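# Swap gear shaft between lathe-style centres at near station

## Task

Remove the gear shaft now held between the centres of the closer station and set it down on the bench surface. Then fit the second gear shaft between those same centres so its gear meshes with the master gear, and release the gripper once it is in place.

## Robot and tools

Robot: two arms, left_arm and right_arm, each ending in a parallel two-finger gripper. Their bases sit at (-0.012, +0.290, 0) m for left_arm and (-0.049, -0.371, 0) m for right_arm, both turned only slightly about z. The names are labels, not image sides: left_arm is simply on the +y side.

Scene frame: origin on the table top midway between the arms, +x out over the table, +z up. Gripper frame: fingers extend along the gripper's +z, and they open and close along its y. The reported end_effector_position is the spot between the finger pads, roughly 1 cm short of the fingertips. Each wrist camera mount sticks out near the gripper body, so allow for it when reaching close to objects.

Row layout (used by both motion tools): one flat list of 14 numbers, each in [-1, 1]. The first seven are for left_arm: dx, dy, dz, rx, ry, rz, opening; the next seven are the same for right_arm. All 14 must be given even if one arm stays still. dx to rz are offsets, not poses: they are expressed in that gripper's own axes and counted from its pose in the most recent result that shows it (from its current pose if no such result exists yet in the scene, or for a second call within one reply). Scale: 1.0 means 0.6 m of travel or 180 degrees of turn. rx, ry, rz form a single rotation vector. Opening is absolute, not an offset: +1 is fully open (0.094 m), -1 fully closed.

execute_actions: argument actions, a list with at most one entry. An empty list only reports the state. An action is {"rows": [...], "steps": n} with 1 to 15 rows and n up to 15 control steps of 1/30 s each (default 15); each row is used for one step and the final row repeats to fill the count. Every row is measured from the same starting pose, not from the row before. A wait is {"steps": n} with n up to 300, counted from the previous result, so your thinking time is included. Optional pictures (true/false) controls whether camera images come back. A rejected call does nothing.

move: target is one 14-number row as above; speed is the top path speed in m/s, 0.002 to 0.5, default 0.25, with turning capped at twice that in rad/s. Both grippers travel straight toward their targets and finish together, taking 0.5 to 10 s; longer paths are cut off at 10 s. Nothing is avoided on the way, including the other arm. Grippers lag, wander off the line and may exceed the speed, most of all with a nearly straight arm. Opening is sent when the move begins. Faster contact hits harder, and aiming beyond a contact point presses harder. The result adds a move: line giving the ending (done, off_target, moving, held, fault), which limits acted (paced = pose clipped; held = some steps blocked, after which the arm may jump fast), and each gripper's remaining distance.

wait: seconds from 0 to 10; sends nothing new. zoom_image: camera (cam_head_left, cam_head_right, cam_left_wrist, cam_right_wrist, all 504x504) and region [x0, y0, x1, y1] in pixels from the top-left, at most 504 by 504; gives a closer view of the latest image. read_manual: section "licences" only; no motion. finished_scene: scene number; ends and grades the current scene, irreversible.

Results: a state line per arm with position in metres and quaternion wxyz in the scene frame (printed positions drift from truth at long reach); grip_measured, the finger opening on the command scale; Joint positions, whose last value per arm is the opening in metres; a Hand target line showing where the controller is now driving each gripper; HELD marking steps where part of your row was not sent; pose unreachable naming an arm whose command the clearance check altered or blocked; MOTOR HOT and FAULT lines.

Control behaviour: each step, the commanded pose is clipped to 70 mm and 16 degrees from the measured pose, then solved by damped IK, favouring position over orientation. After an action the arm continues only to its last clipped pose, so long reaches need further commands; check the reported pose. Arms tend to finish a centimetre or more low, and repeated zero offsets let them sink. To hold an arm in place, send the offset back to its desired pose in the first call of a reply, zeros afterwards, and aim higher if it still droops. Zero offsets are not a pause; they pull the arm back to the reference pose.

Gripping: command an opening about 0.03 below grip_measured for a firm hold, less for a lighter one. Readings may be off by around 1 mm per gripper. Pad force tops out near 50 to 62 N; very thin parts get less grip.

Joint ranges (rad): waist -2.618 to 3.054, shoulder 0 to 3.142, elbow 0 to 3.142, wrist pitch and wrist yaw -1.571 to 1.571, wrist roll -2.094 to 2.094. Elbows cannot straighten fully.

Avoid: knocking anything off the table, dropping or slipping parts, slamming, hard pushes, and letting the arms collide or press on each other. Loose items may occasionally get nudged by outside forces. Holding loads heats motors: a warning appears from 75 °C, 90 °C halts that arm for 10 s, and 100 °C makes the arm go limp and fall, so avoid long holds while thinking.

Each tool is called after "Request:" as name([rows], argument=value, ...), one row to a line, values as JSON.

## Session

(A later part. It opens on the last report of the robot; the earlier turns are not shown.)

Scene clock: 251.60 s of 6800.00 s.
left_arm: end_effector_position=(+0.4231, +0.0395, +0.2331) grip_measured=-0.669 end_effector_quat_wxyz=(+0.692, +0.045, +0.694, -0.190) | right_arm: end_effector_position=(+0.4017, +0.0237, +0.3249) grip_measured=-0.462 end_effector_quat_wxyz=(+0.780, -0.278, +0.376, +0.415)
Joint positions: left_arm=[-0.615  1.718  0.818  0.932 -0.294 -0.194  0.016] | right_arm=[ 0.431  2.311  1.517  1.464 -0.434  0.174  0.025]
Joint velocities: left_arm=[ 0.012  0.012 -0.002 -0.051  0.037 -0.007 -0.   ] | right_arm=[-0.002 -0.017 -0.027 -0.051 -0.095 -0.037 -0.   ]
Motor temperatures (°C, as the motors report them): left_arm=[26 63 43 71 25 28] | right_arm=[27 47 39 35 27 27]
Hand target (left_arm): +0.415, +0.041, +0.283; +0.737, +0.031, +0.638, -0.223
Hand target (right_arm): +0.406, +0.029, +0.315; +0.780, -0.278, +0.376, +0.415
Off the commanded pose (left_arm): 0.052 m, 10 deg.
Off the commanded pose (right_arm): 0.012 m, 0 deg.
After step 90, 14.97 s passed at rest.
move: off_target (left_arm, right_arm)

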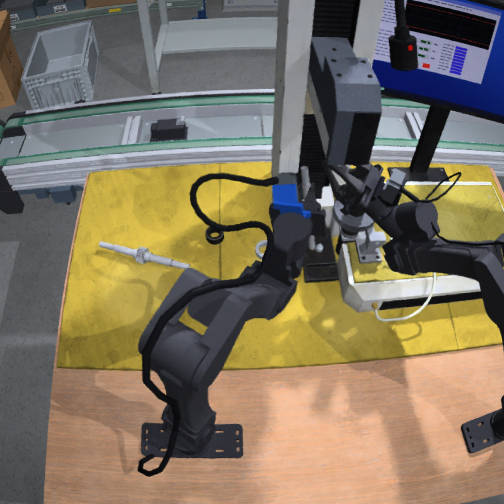

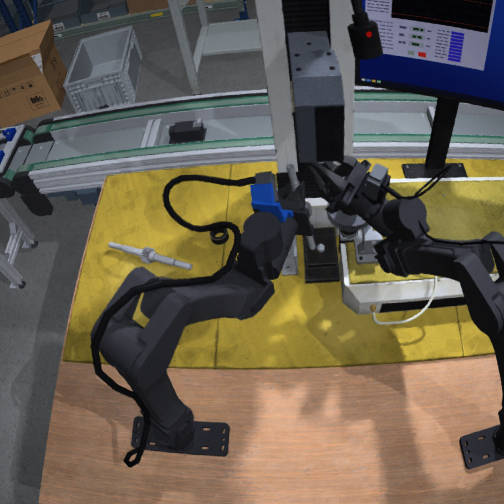

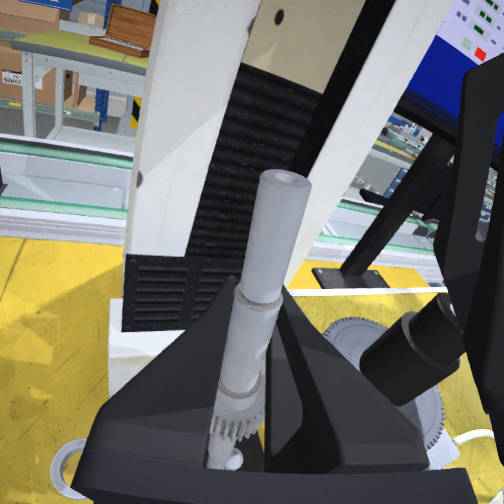

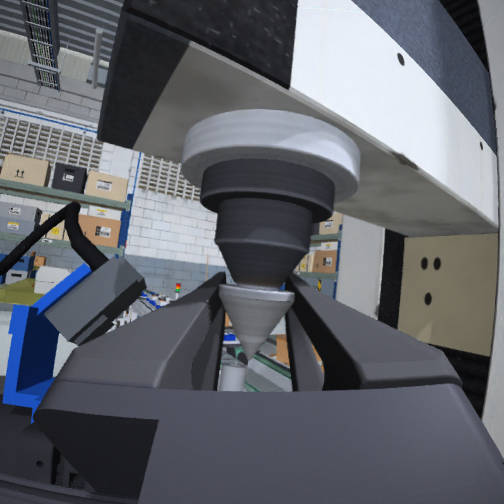

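Request:
move(target=[-0.09,-0.02,-0.008,0.015,-0.045,-0.012,-0.75,0.02,0,0,0,0,0,-0.5], speed=0.04)

Request:
move(target=[-0.065,-0.045,-0.02,0.015,-0.045,-0.012,-0.75,0,0,0,0,0,0,-0.5], speed=0.04)

Request:
zoom_image(camera="cam_head_right", region=[260,150,390,280])

Scene clock: 261.90 s of 6800.00 s.
left_arm: end_effector_position=(+0.4204, +0.0386, +0.2344) grip_measured=-0.669 end_effector_quat_wxyz=(+0.687, +0.052, +0.699, -0.192) | right_arm: end_effector_position=(+0.4017, +0.0237, +0.3249) grip_measured=-0.462 end_effector_quat_wxyz=(+0.780, -0.278, +0.376, +0.415)
Joint positions: left_arm=[-0.615  1.696  0.818  0.895 -0.281 -0.193  0.016] | right_arm=[ 0.431  2.311  1.517  1.464 -0.434  0.174  0.025]
Joint velocities: left_arm=[-0.012 -0.012 -0.007  0.007 -0.022  0.037  0.   ] | right_arm=[-0.007  0.027 -0.007 -0.022 -0.037  0.022 -0.001]
Motor temperatures (°C, as the motors report them): left_arm=[26 65 43 72 25 28] | right_arm=[27 47 39 35 27 27]
Hand target (left_arm): +0.415, +0.042, +0.287; +0.733, +0.035, +0.642, -0.223
Hand target (right_arm): +0.406, +0.029, +0.315; +0.780, -0.278, +0.376, +0.415
Off the commanded pose (left_arm): 0.054 m, 10 deg.
Off the commanded pose (right_arm): 0.012 m, 0 deg.
After step 90, 5.13 s passed at rest.
move: off_target (left_arm, right_arm)

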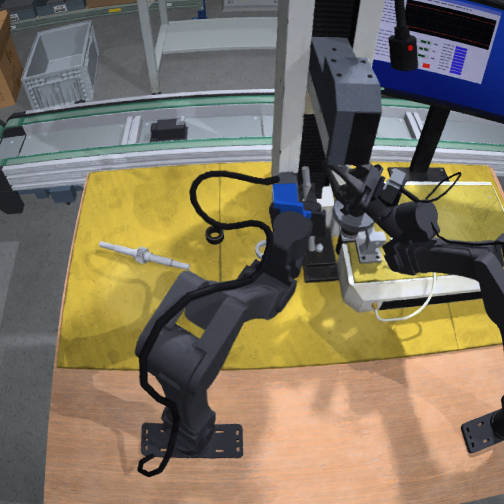

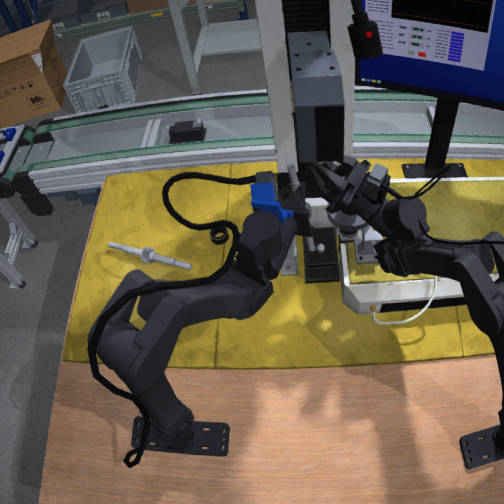

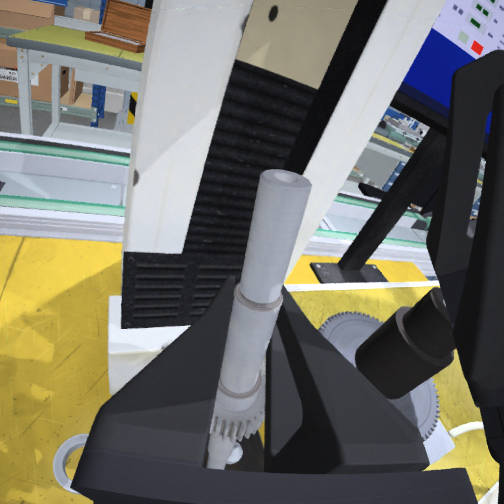

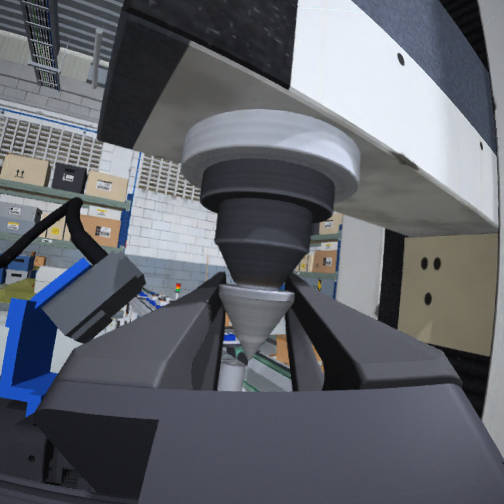

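Scene clock: 264.13 s of 6800.00 s.
left_arm: end_effector_position=(+0.4080, +0.0235, +0.2258) grip_measured=-0.669 end_effector_quat_wxyz=(+0.681, +0.064, +0.702, -0.196) | right_arm: end_effector_position=(+0.4016, +0.0236, +0.3254) grip_measured=-0.462 end_effector_quat_wxyz=(+0.781, -0.278, +0.376, +0.415)
Joint positions: left_arm=[-0.663  1.704  0.799  0.911 -0.306 -0.188  0.016] | right_arm=[ 0.431  2.31   1.517  1.464 -0.434  0.174  0.025]
Joint velocities: left_arm=[-0.007  0.002 -0.017  0.051 -0.066 -0.066  0.   ] | right_arm=[-0.012 -0.007 -0.012  0.007  0.081 -0.037  0.   ]
Motor temperatures (°C, as the motors report them): left_arm=[26 65 43 72 25 28] | right_arm=[27 48 39 35 27 27]
Hand target (left_arm): +0.401, +0.026, +0.276; +0.727, +0.041, +0.647, -0.225
Hand target (right_arm): +0.402, +0.024, +0.325; +0.780, -0.278, +0.376, +0.415
Off the commanded pose (left_arm): 0.052 m, 9 deg.
Off the commanded pose (right_arm): 0.000 m, 0 deg.
move: off_target (left_arm)

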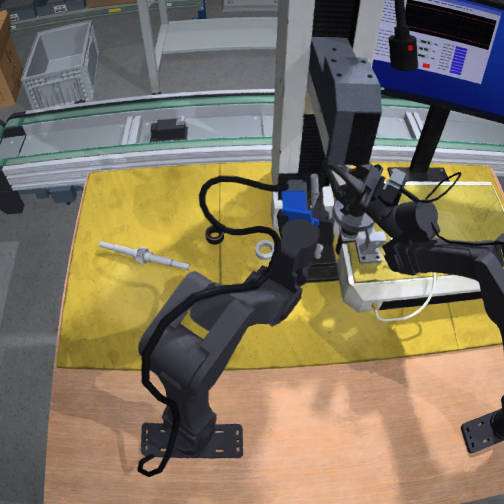

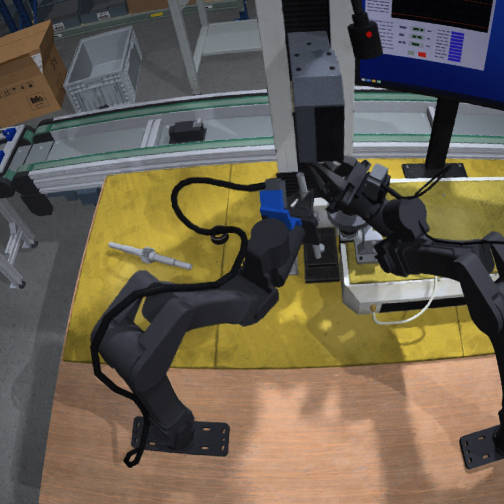

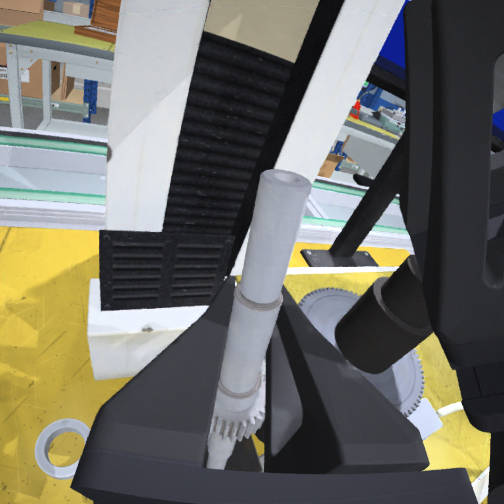

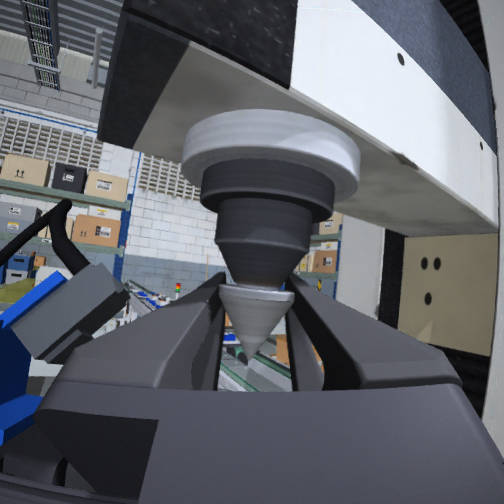

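Region (260, 150, 390, 280) of cam_head_right's 504x504 image, scaled by 3.877, with more detail than that image has.

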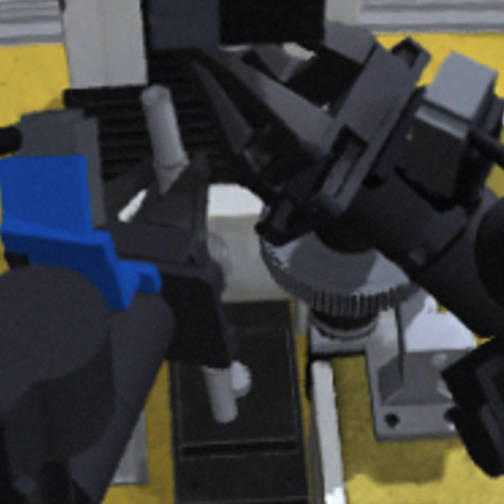

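Request:
execute_actions([
  {"rows":[[-0.115,-0.02,-0.008,0.015,-0.04,-0.012,-0.75,0,0,0,0,0,0,-0.5]]},
], pictures=false)

Request:
execute_actions([
  {"rows":[[-0.105,-0.02,-0.008,0.015,-0.04,-0.012,-0.75,0,0,0,0,0,0,-0.5]]},
])

Request:
zoom_image(camera="cam_head_right", region=[260,150,390,280])

Scene clock: 271.43 s of 6800.00 s.
left_arm: end_effector_position=(+0.4006, +0.0244, +0.2450) grip_measured=-0.669 end_effector_quat_wxyz=(+0.678, +0.073, +0.703, -0.203) | right_arm: end_effector_position=(+0.4016, +0.0236, +0.3254) grip_measured=-0.462 end_effector_quat_wxyz=(+0.781, -0.278, +0.376, +0.415)
Joint positions: left_arm=[-0.663  1.626  0.809  0.819 -0.281 -0.187  0.016] | right_arm=[ 0.431  2.31   1.517  1.464 -0.434  0.174  0.025]
Joint velocities: left_arm=[-0.007  0.007 -0.012 -0.051 -0.066 -0.022 -0.001] | right_arm=[ 0.007 -0.017  0.002  0.007  0.022 -0.007 -0.001]
Motor temperatures (°C, as the motors report them): left_arm=[26 66 43 73 25 28] | right_arm=[27 50 38 35 27 27]
Hand target (left_arm): +0.401, +0.027, +0.295; +0.718, +0.055, +0.655, -0.229
Hand target (right_arm): +0.402, +0.024, +0.325; +0.781, -0.278, +0.376, +0.415
Off the commanded pose (left_arm): 0.051 m, 8 deg.
Off the commanded pose (right_arm): 0.000 m, 0 deg.
Steps of this call (steps 1 to 90: nothing new was sent; then 3.80 s passed at rest; steps 91 to 105: all 15 steps of this action). Readings (end_effector_position):
91: left_arm (+0.4072, +0.0237, +0.2266) | right_arm (+0.4016, +0.0236, +0.3254)
92: left_arm (+0.4058, +0.0240, +0.2271) | right_arm (+0.4016, +0.0236, +0.3254)
94: left_arm (+0.4029, +0.0249, +0.2330) | right_arm (+0.4016, +0.0236, +0.3254)
98: left_arm (+0.4004, +0.0254, +0.2470) | right_arm (+0.4016, +0.0236, +0.3254)
105: the state above

Scene clock: 271.93 s of 6800.00 s.
left_arm: end_effector_position=(+0.3935, +0.0251, +0.2527) grip_measured=-0.669 end_effector_quat_wxyz=(+0.670, +0.083, +0.707, -0.207) | right_arm: end_effector_position=(+0.4016, +0.0236, +0.3254) grip_measured=-0.462 end_effector_quat_wxyz=(+0.781, -0.278, +0.376, +0.415)
Joint positions: left_arm=[-0.663  1.573  0.809  0.749 -0.258 -0.187  0.016] | right_arm=[ 0.431  2.31   1.517  1.464 -0.434  0.174  0.025]
Joint velocities: left_arm=[-0.022  0.002  0.002 -0.022 -0.066  0.007  0.   ] | right_arm=[ 0.012 -0.007  0.002 -0.051 -0.066  0.081 -0.   ]
Motor temperatures (°C, as the motors report them): left_arm=[26 66 43 73 25 28] | right_arm=[27 50 38 35 27 27]
Hand target (left_arm): +0.393, +0.028, +0.308; +0.714, +0.063, +0.655, -0.237
Hand target (right_arm): +0.402, +0.024, +0.325; +0.781, -0.278, +0.376, +0.415
Off the commanded pose (left_arm): 0.056 m, 9 deg.
Off the commanded pose (right_arm): 0.000 m, 0 deg.
Steps of this call (steps 1 to 15: all 15 steps of this action). Readings (end_effector_position):
1: left_arm (+0.3999, +0.0243, +0.2447) | right_arm (+0.4016, +0.0236, +0.3254)
2: left_arm (+0.3988, +0.0244, +0.2445) | right_arm (+0.4016, +0.0236, +0.3254)
4: left_arm (+0.3964, +0.0248, +0.2475) | right_arm (+0.4016, +0.0236, +0.3254)
8: left_arm (+0.3939, +0.0255, +0.2558) | right_arm (+0.4016, +0.0236, +0.3254)
15: the state above

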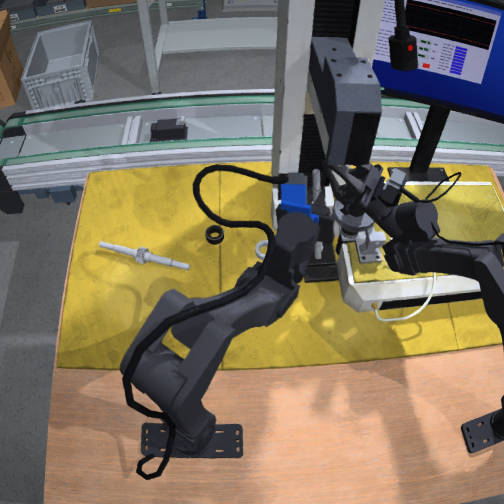

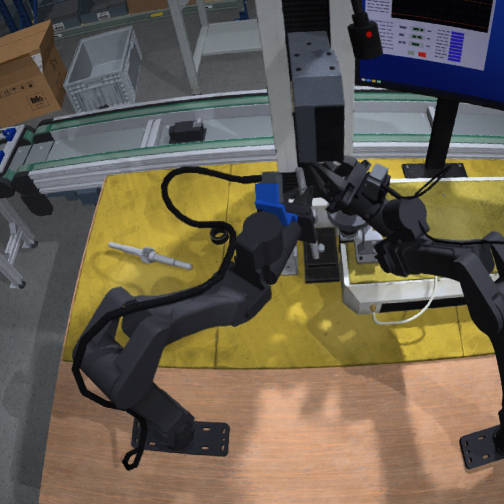

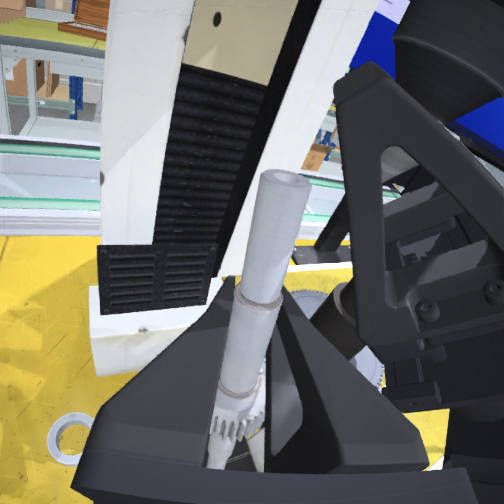

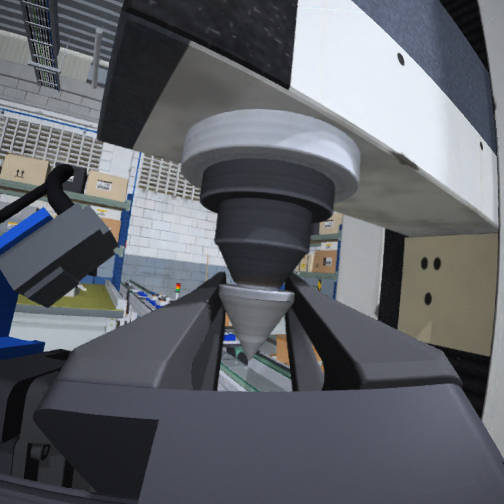

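Region (260, 150, 390, 280) of cam_head_right's 504x504 image, scaled by 3.877, with more detail than that image has.

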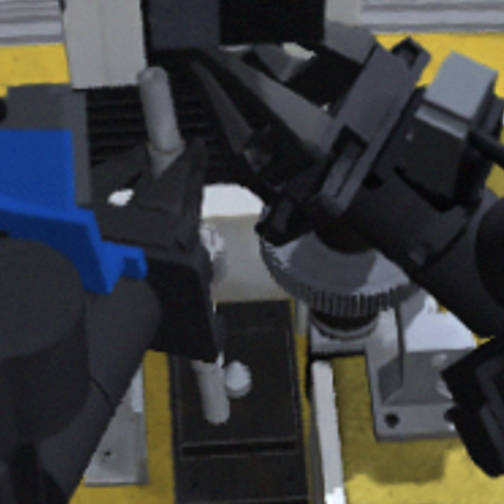

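Request:
move(target=[-0.085,-0.02,0.04,0.015,-0.04,-0.012,-0.75,0,0,0,0,0,0,-0.5], speed=0.05)

Request:
zoom_image(camera="cam_head_right", region=[260,150,390,280])

Request:
zoom_image(camera="cam_head_left", region=[260,150,390,280])

Scene clock: 284.77 s of 6800.00 s.
left_arm: end_effector_position=(+0.4068, +0.0141, +0.2495) grip_measured=-0.669 end_effector_quat_wxyz=(+0.657, +0.096, +0.718, -0.210) | right_arm: end_effector_position=(+0.4016, +0.0236, +0.3254) grip_measured=-0.462 end_effector_quat_wxyz=(+0.781, -0.278, +0.376, +0.415)
Joint positions: left_arm=[-0.65   1.623  0.885  0.688 -0.22  -0.187  0.016] | right_arm=[ 0.431  2.31   1.517  1.464 -0.434  0.174  0.025]
Joint velocities: left_arm=[-0.002  0.017  0.012 -0.037  0.022 -0.081  0.   ] | right_arm=[ 0.002  0.012  0.002 -0.066 -0.007  0.022 -0.   ]
Motor temperatures (°C, as the motors report them): left_arm=[26 65 47 73 25 28] | right_arm=[27 51 37 35 27 27]
Hand target (left_arm): +0.410, +0.015, +0.303; +0.706, +0.073, +0.662, -0.241
Hand target (right_arm): +0.402, +0.024, +0.325; +0.781, -0.278, +0.376, +0.415
Off the commanded pose (left_arm): 0.056 m, 10 deg.
Off the commanded pose (right_arm): 0.000 m, 0 deg.
After step 90, 8.03 s passed at rest.
move: off_target (left_arm)

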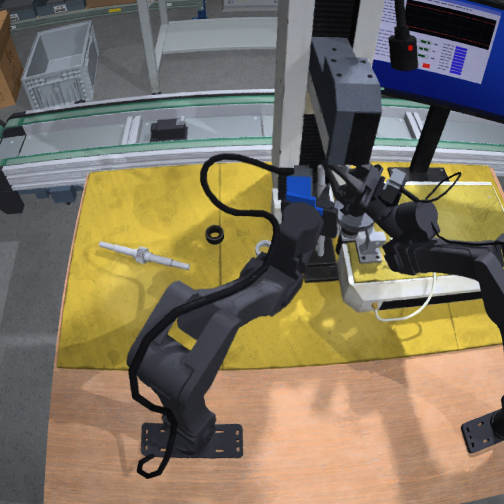

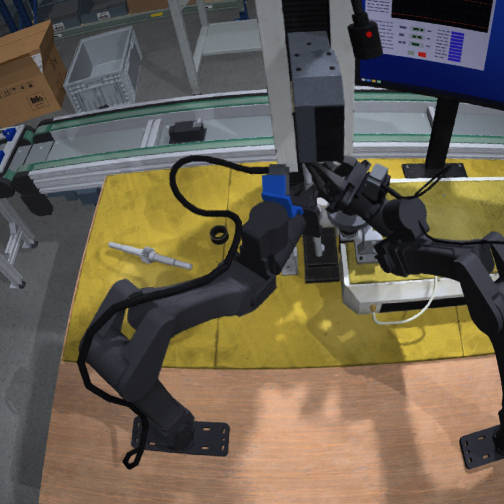

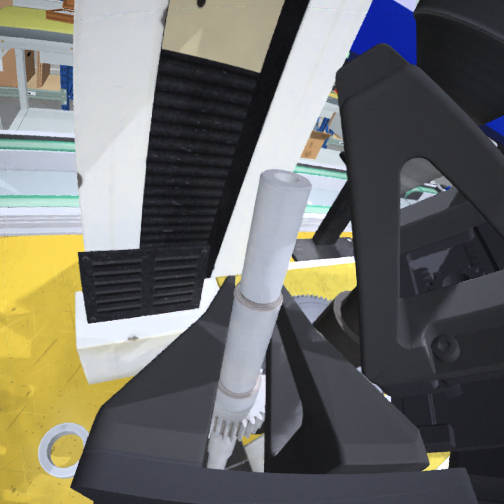

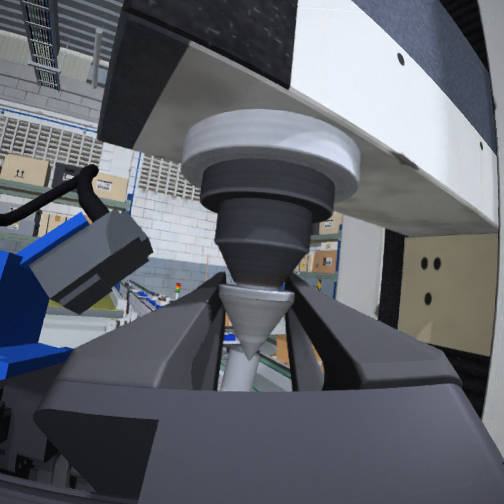

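Region (260, 150, 390, 280) of cam_head_right's 504x504 image, scaled by 3.877, with more detail than that image has.

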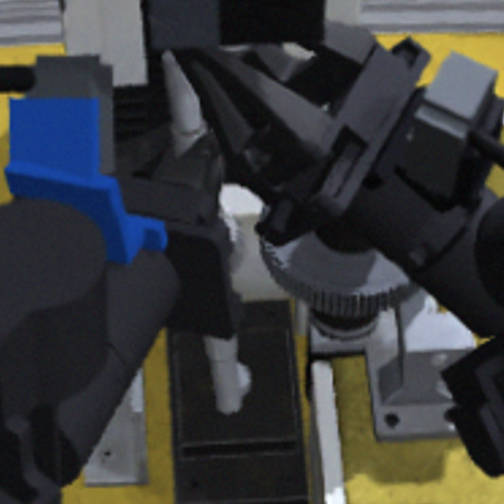

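Region (260, 150, 390, 280) of cam_head_left's 504x504 image, scaled by 3.877, with more detail than that image has.

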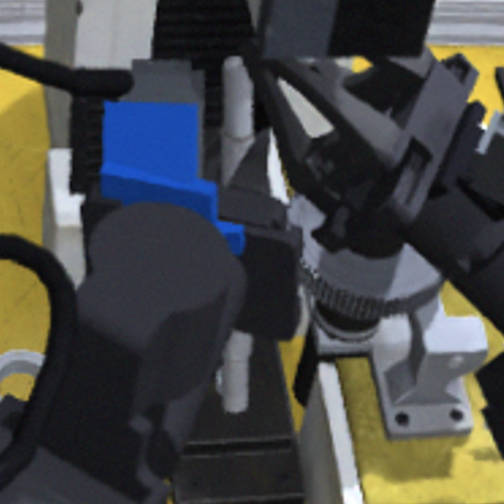

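Request:
move(target=[-0.075,-0.015,0,0.015,-0.09,-0.012,-0.75,0,0,0,0,0,0,-0.5], speed=0.05)

Request:
zoom_image(camera="cam_head_right", region=[260,150,390,280])

Request:
zoom_image(camera="cam_head_left", region=[260,150,390,280])

Scene clock: 300.20 s of 6800.00 s.
left_arm: end_effector_position=(+0.4111, +0.0106, +0.2544) grip_measured=-0.669 end_effector_quat_wxyz=(+0.703, +0.085, +0.668, -0.229) | right_arm: end_effector_position=(+0.4016, +0.0236, +0.3254) grip_measured=-0.462 end_effector_quat_wxyz=(+0.781, -0.278, +0.376, +0.415)
Joint positions: left_arm=[-0.65   1.715  0.844  0.967 -0.219 -0.167  0.016] | right_arm=[ 0.431  2.31   1.517  1.464 -0.434  0.174  0.025]
Joint velocities: left_arm=[-0.002  0.017  0.027 -0.022 -0.022 -0.066  0.001] | right_arm=[-0.002  0.002  0.002  0.022 -0.007 -0.007 -0.001]
Motor temperatures (°C, as the motors report them): left_arm=[26 63 48 76 25 28] | right_arm=[27 52 37 35 27 27]
Hand target (left_arm): +0.406, +0.013, +0.294; +0.742, +0.068, +0.617, -0.252
Hand target (right_arm): +0.402, +0.024, +0.325; +0.781, -0.278, +0.376, +0.415
Off the commanded pose (left_arm): 0.041 m, 8 deg.
Off the commanded pose (right_arm): 0.000 m, 0 deg.
MOTOR HOT: a motor of the left arm reached 75 °C. Now the hottest motor of the left arm, joint 4 (wrist pitch), reports 76 °C. The controller's stop level is 90 °C. To cool a motor, set the load down, stop pushing, or move to a pose that needs little force.
After step 90, 9.27 s passed at rest.
move: off_target (left_arm)

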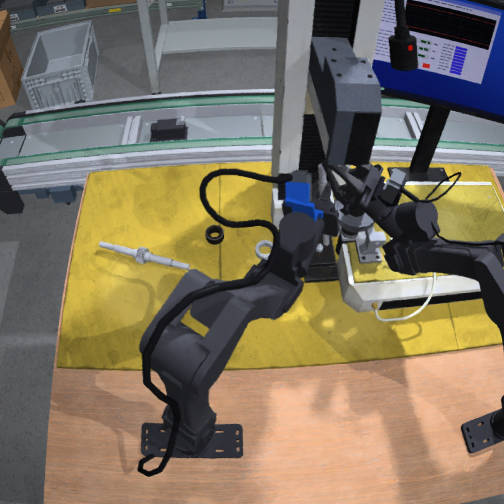

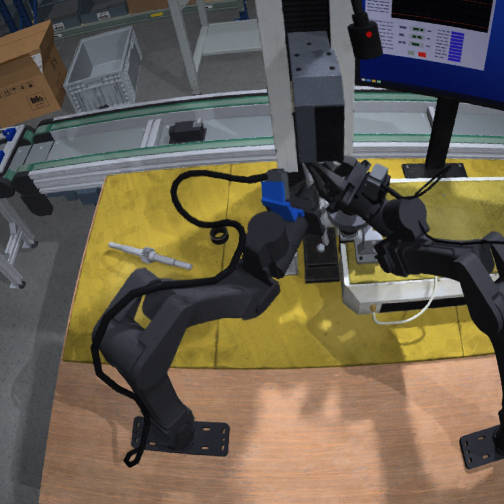

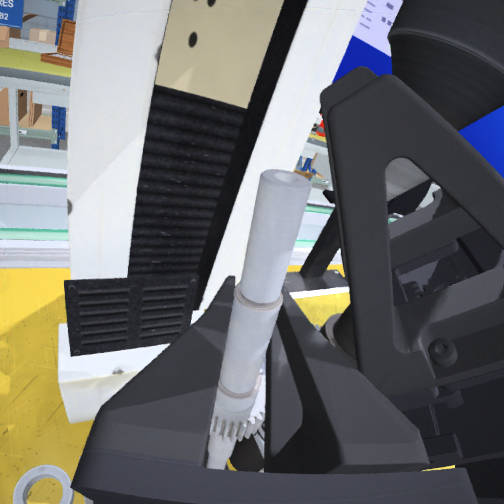

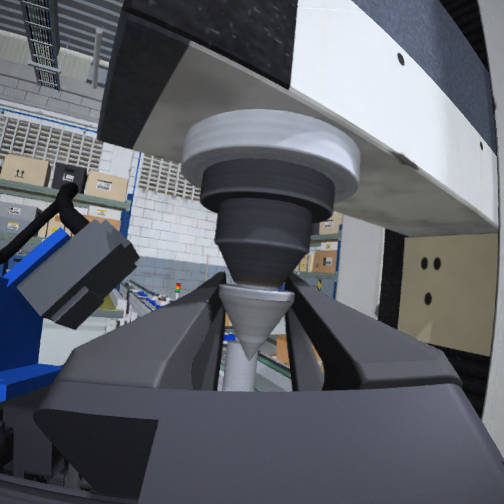

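Region (260, 150, 390, 280) of cam_head_right's 504x504 image, scaled by 3.877, with more detail than that image has.

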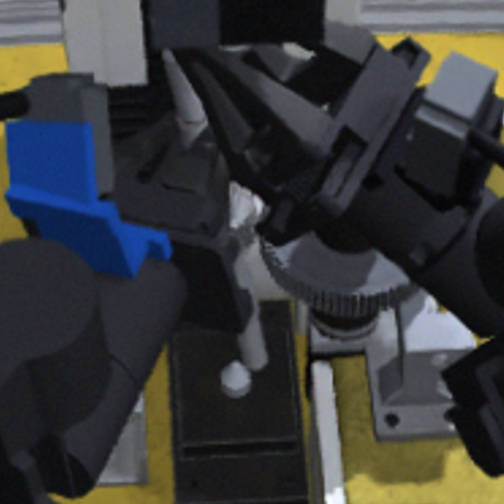

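Region (260, 150, 390, 280) of cam_head_left's 504x504 image, scaled by 3.877, with more detail than that image has.

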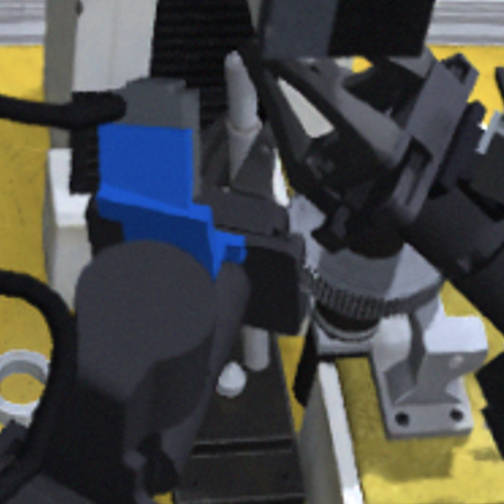

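Request:
move(target=[-0.062,-0.005,-0.016,0.015,-0.045,0.02,-0.75,0,0,0,0,0,0,-0.5], speed=0.04)

Request:
zoom_image(camera="cam_head_right", region=[260,150,390,280])

Request:
zoom_image(camera="cam_head_left", region=[260,150,390,280])

Scene clock: 308.07 s of 6800.00 s.
left_arm: end_effector_position=(+0.4059, +0.0121, +0.2361) grip_measured=-0.669 end_effector_quat_wxyz=(+0.702, +0.128, +0.670, -0.205) | right_arm: end_effector_position=(+0.4016, +0.0236, +0.3254) grip_measured=-0.462 end_effector_quat_wxyz=(+0.781, -0.278, +0.376, +0.415)
Joint positions: left_arm=[-0.64   1.725  0.795  1.    -0.18  -0.083  0.016] | right_arm=[ 0.431  2.31   1.517  1.464 -0.434  0.174  0.025]
Joint velocities: left_arm=[-0.007 -0.002 -0.002  0.037  0.007 -0.022  0.001] | right_arm=[-0.007  0.002 -0.002  0.037 -0.081 -0.022  0.   ]
Motor temperatures (°C, as the motors report them): left_arm=[26 63 46 77 25 28] | right_arm=[27 53 37 35 27 27]
Hand target (left_arm): +0.399, +0.020, +0.289; +0.752, +0.107, +0.610, -0.228
Hand target (right_arm): +0.402, +0.024, +0.325; +0.781, -0.278, +0.376, +0.415
Off the commanded pose (left_arm): 0.055 m, 10 deg.
Off the commanded pose (right_arm): 0.000 m, 0 deg.
MOTOR HOT: still on. Now the hottest motor of the left arm, joint 4 (wrist pitch), reports 77 °C; the controller's stop level is 90 °C.
After step 90, 2.60 s passed at rest.
move: off_target (left_arm)

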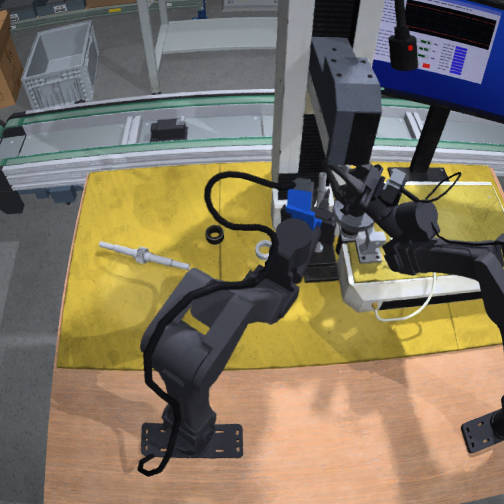

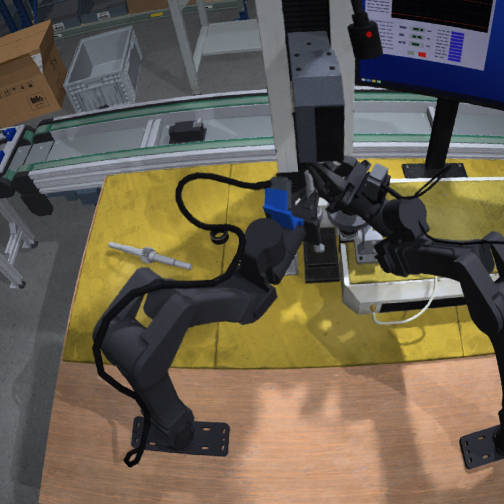

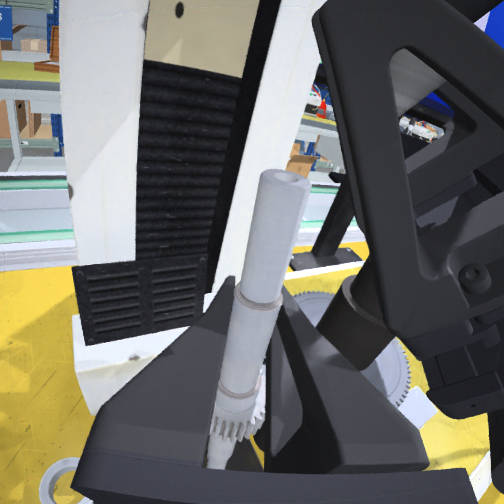

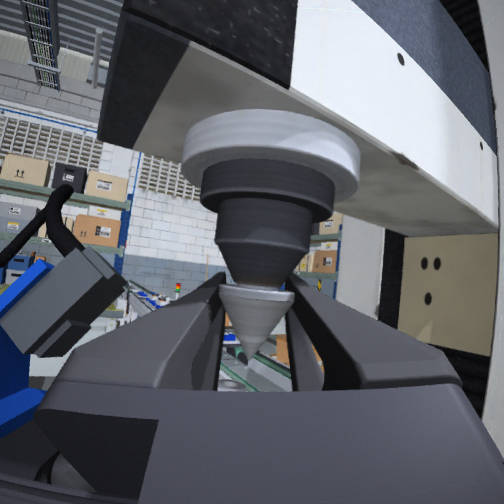

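Region (260, 150, 390, 280) of cam_head_right's 504x504 image, scaled by 3.877, with more detail than that image has.

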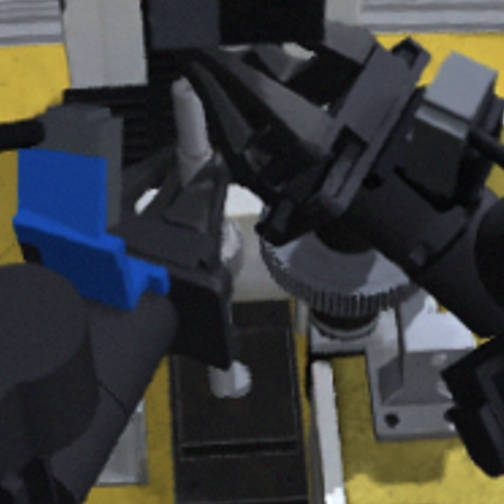

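Region (260, 150, 390, 280) of cam_head_left's 504x504 image, scaled by 3.877, with more detail than that image has.

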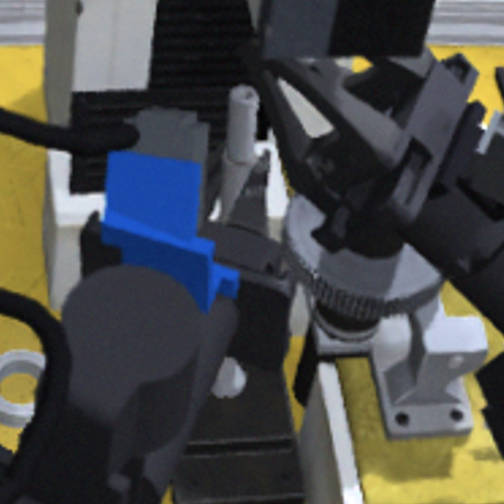

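Request:
execute_actions([
  {"rows":[[-0.11,0,-0.008,0.015,-0.055,-0.012,-0.75,0,0,0,0,0,0,-0.5]]},
], pictures=false)

Request:
move(target=[-0.085,-0.005,0.022,0.015,-0.055,-0.012,-0.75,0,0,0,0,0,0,-0.5], speed=0.1)

Request:
zoom_image(camera="cam_head_right", region=[260,150,390,280])

Request:
zoom_image(camera="cam_head_left", region=[260,150,390,280])

Scene clock: 315.33 s of 6800.00 s.
left_arm: end_effector_position=(+0.4044, +0.0172, +0.2536) grip_measured=-0.669 end_effector_quat_wxyz=(+0.708, +0.131, +0.658, -0.221) | right_arm: end_effector_position=(+0.4016, +0.0236, +0.3254) grip_measured=-0.462 end_effector_quat_wxyz=(+0.781, -0.278, +0.376, +0.415)
Joint positions: left_arm=[-0.615  1.684  0.795  0.99  -0.128 -0.093  0.016] | right_arm=[ 0.431  2.31   1.517  1.464 -0.434  0.174  0.025]
Joint velocities: left_arm=[-0.022  0.002 -0.002 -0.037  0.007 -0.095  0.001] | right_arm=[ 0.022 -0.007  0.012 -0.051 -0.007 -0.007  0.   ]
Motor temperatures (°C, as the motors report them): left_arm=[26 65 45 78 25 28] | right_arm=[27 53 37 35 27 27]
Hand target (left_arm): +0.399, +0.022, +0.300; +0.749, +0.114, +0.605, -0.244
Hand target (right_arm): +0.402, +0.024, +0.325; +0.781, -0.278, +0.376, +0.415
Off the commanded pose (left_arm): 0.048 m, 8 deg.
Off the commanded pose (right_arm): 0.000 m, 0 deg.
MOTOR HOT: still on. Now the hottest motor of the left arm, joint 4 (wrist pitch), reports 78 °C; the controller's stop level is 90 °C.
Steps of this call (steps 1 to 90: nothing new was sent; then 3.77 s passed at rest; steps 91 to 105: all 15 steps of this action). Readings (end_effector_position):
91: left_arm (+0.4056, +0.0122, +0.2377) | right_arm (+0.4016, +0.0236, +0.3254)
92: left_arm (+0.4054, +0.0125, +0.2388) | right_arm (+0.4016, +0.0236, +0.3254)
94: left_arm (+0.4056, +0.0153, +0.2448) | right_arm (+0.4016, +0.0236, +0.3254)
98: left_arm (+0.4054, +0.0188, +0.2532) | right_arm (+0.4016, +0.0236, +0.3254)
105: the state above

Scene clock: 316.87 s of 6800.00 s.
left_arm: end_effector_position=(+0.4064, +0.0153, +0.2480) grip_measured=-0.669 end_effector_quat_wxyz=(+0.701, +0.137, +0.658, -0.237) | right_arm: end_effector_position=(+0.4016, +0.0236, +0.3254) grip_measured=-0.462 end_effector_quat_wxyz=(+0.781, -0.278, +0.376, +0.415)
Joint positions: left_arm=[-0.599  1.703  0.795  1.004 -0.08  -0.112  0.016] | right_arm=[ 0.431  2.31   1.517  1.464 -0.434  0.174  0.025]
Joint velocities: left_arm=[ 0.022 -0.007 -0.002  0.007  0.066  0.051 -0.   ] | right_arm=[-0.012  0.007  0.007 -0.007 -0.007 -0.007 -0.   ]
Motor temperatures (°C, as the motors report them): left_arm=[26 65 45 78 25 28] | right_arm=[27 53 37 35 27 27]
Hand target (left_arm): +0.407, +0.018, +0.304; +0.753, +0.118, +0.593, -0.261
Hand target (right_arm): +0.402, +0.024, +0.325; +0.781, -0.278, +0.376, +0.415
Off the commanded pose (left_arm): 0.058 m, 10 deg.
Off the commanded pose (right_arm): 0.000 m, 0 deg.
MOTOR HOT: still on. Now the hottest motor of the left arm, joint 4 (wrist pitch), reports 78 °C; the controller's stop level is 90 °C.
move: off_target (left_arm)

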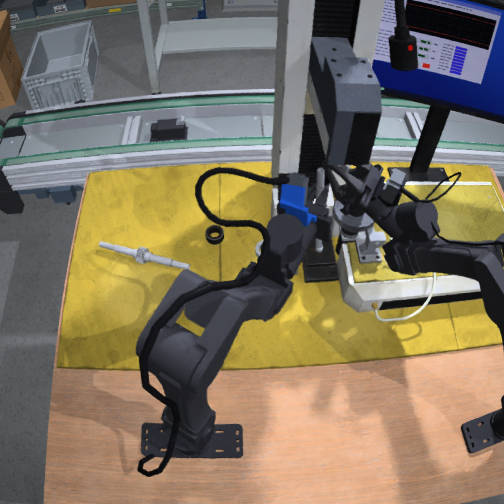

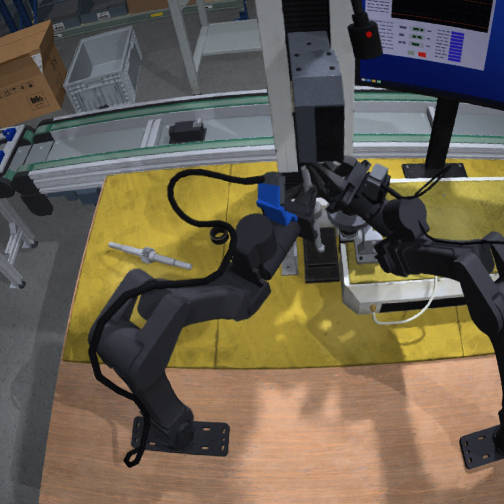

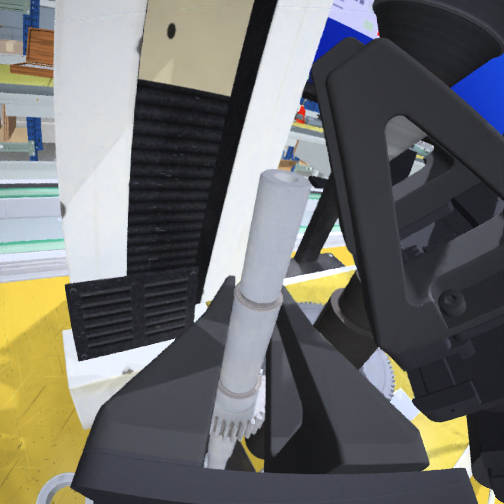

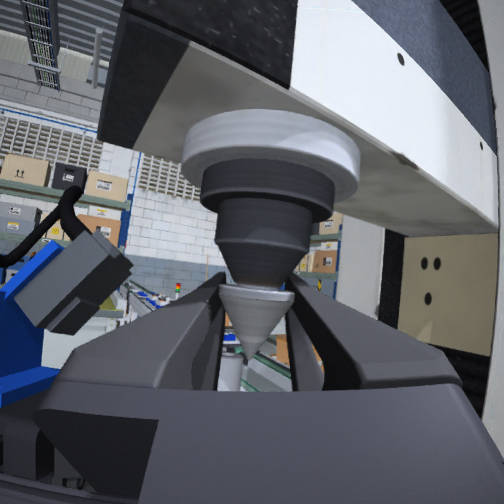

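Region (260, 150, 390, 280) of cam_head_right's 504x504 image, scaled by 3.877, with more detail than that image has.

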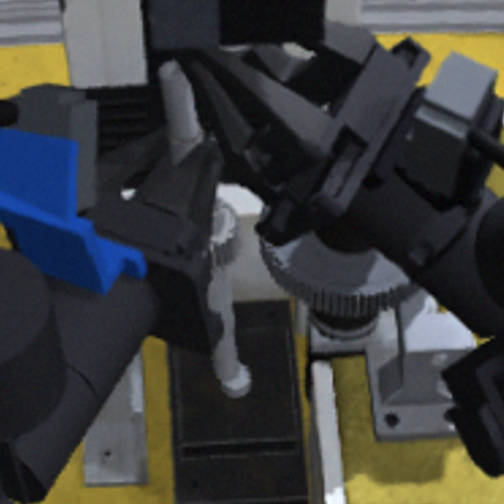

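Region (260, 150, 390, 280) of cam_head_left's 504x504 image, scaled by 3.877, with more detail than that image has.

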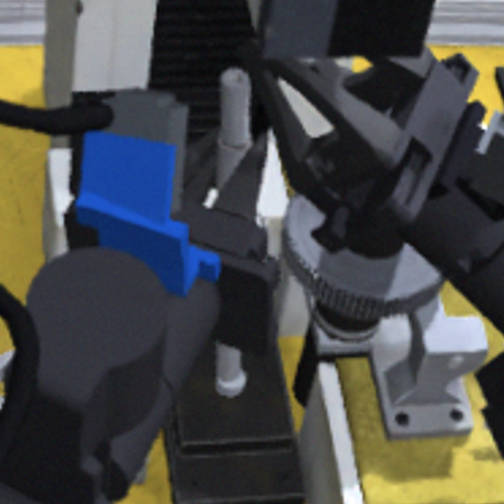

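Nearly over it. Lower slightly forward.

Request:
move(target=[-0.06,-0.008,0.008,0,-0.05,0,-0.75,0,0,0,0,0,0,-0.5], speed=0.03)

Request:
zoom_image(camera="cam_head_right", region=[285,210,355,280])

Request:
zoom_image(camera="cam_head_left", region=[285,210,355,280])

Scene clock: 326.10 s of 6800.00 s.
left_arm: end_effector_position=(+0.4099, +0.0170, +0.2373) grip_measured=-0.669 end_effector_quat_wxyz=(+0.702, +0.136, +0.662, -0.225) | right_arm: end_effector_position=(+0.4016, +0.0236, +0.3254) grip_measured=-0.462 end_effector_quat_wxyz=(+0.781, -0.278, +0.376, +0.415)
Joint positions: left_arm=[-0.599  1.734  0.788  1.035 -0.099 -0.099  0.016] | right_arm=[ 0.431  2.31   1.517  1.464 -0.434  0.174  0.025]
Joint velocities: left_arm=[-0.017  0.012  0.002 -0.051 -0.007  0.022 -0.001] | right_arm=[-0.007  0.017 -0.002 -0.037 -0.037 -0.022 -0.   ]
Motor temperatures (°C, as the motors report them): left_arm=[26 63 47 79 25 28] | right_arm=[27 54 37 35 27 27]
Hand target (left_arm): +0.405, +0.016, +0.283; +0.748, +0.119, +0.603, -0.248
Hand target (right_arm): +0.402, +0.024, +0.325; +0.781, -0.278, +0.376, +0.415
Off the commanded pose (left_arm): 0.048 m, 9 deg.
Off the commanded pose (right_arm): 0.000 m, 0 deg.
MOTOR HOT: still on. Now the hottest motor of the left arm, joint 4 (wrist pitch), reports 79 °C; the controller's stop level is 90 °C.
After step 90, 3.40 s passed at rest.
move: off_target (left_arm)

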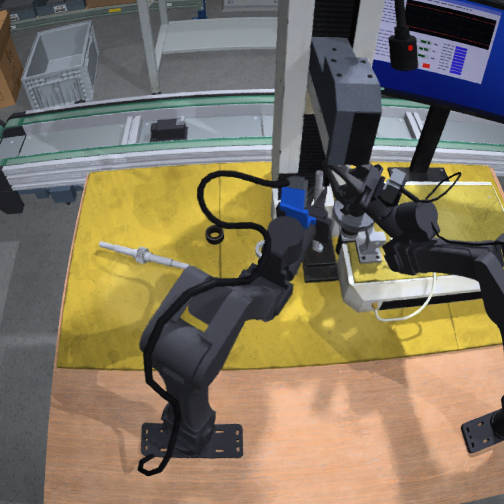

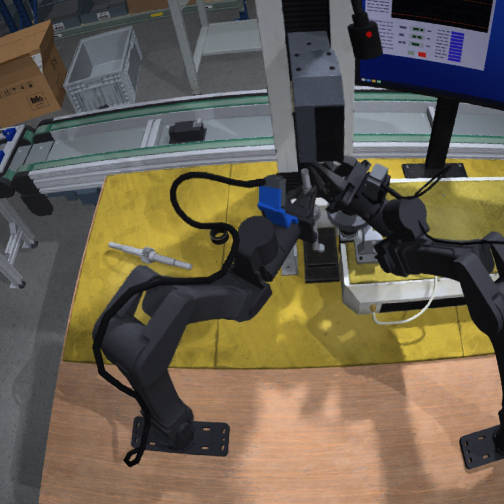

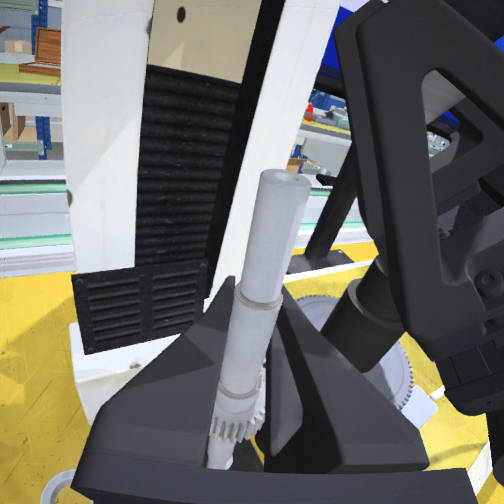

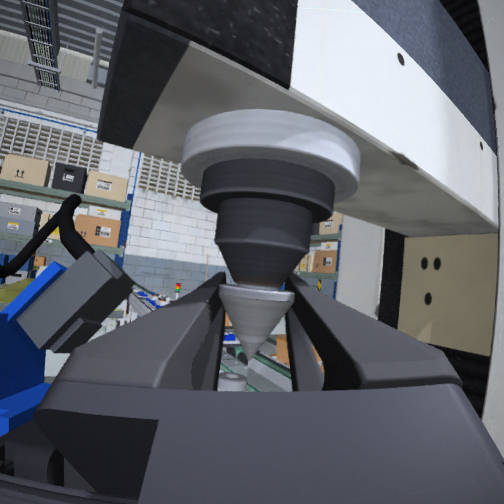

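Region (285, 210, 355, 280) of cam_head_right's 504x504 image, scaled by 7.200, with more detail than that image has.

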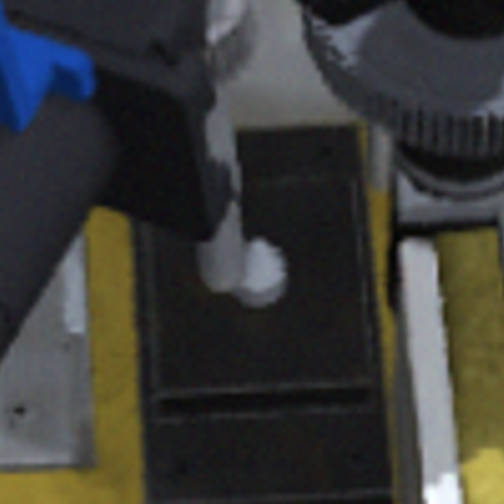

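Region (285, 210, 355, 280) of cam_head_left's 504x504 image, scaled by 7.200, with more detail than that image has.

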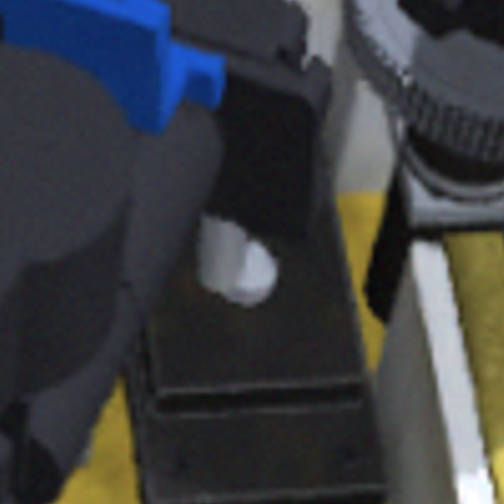

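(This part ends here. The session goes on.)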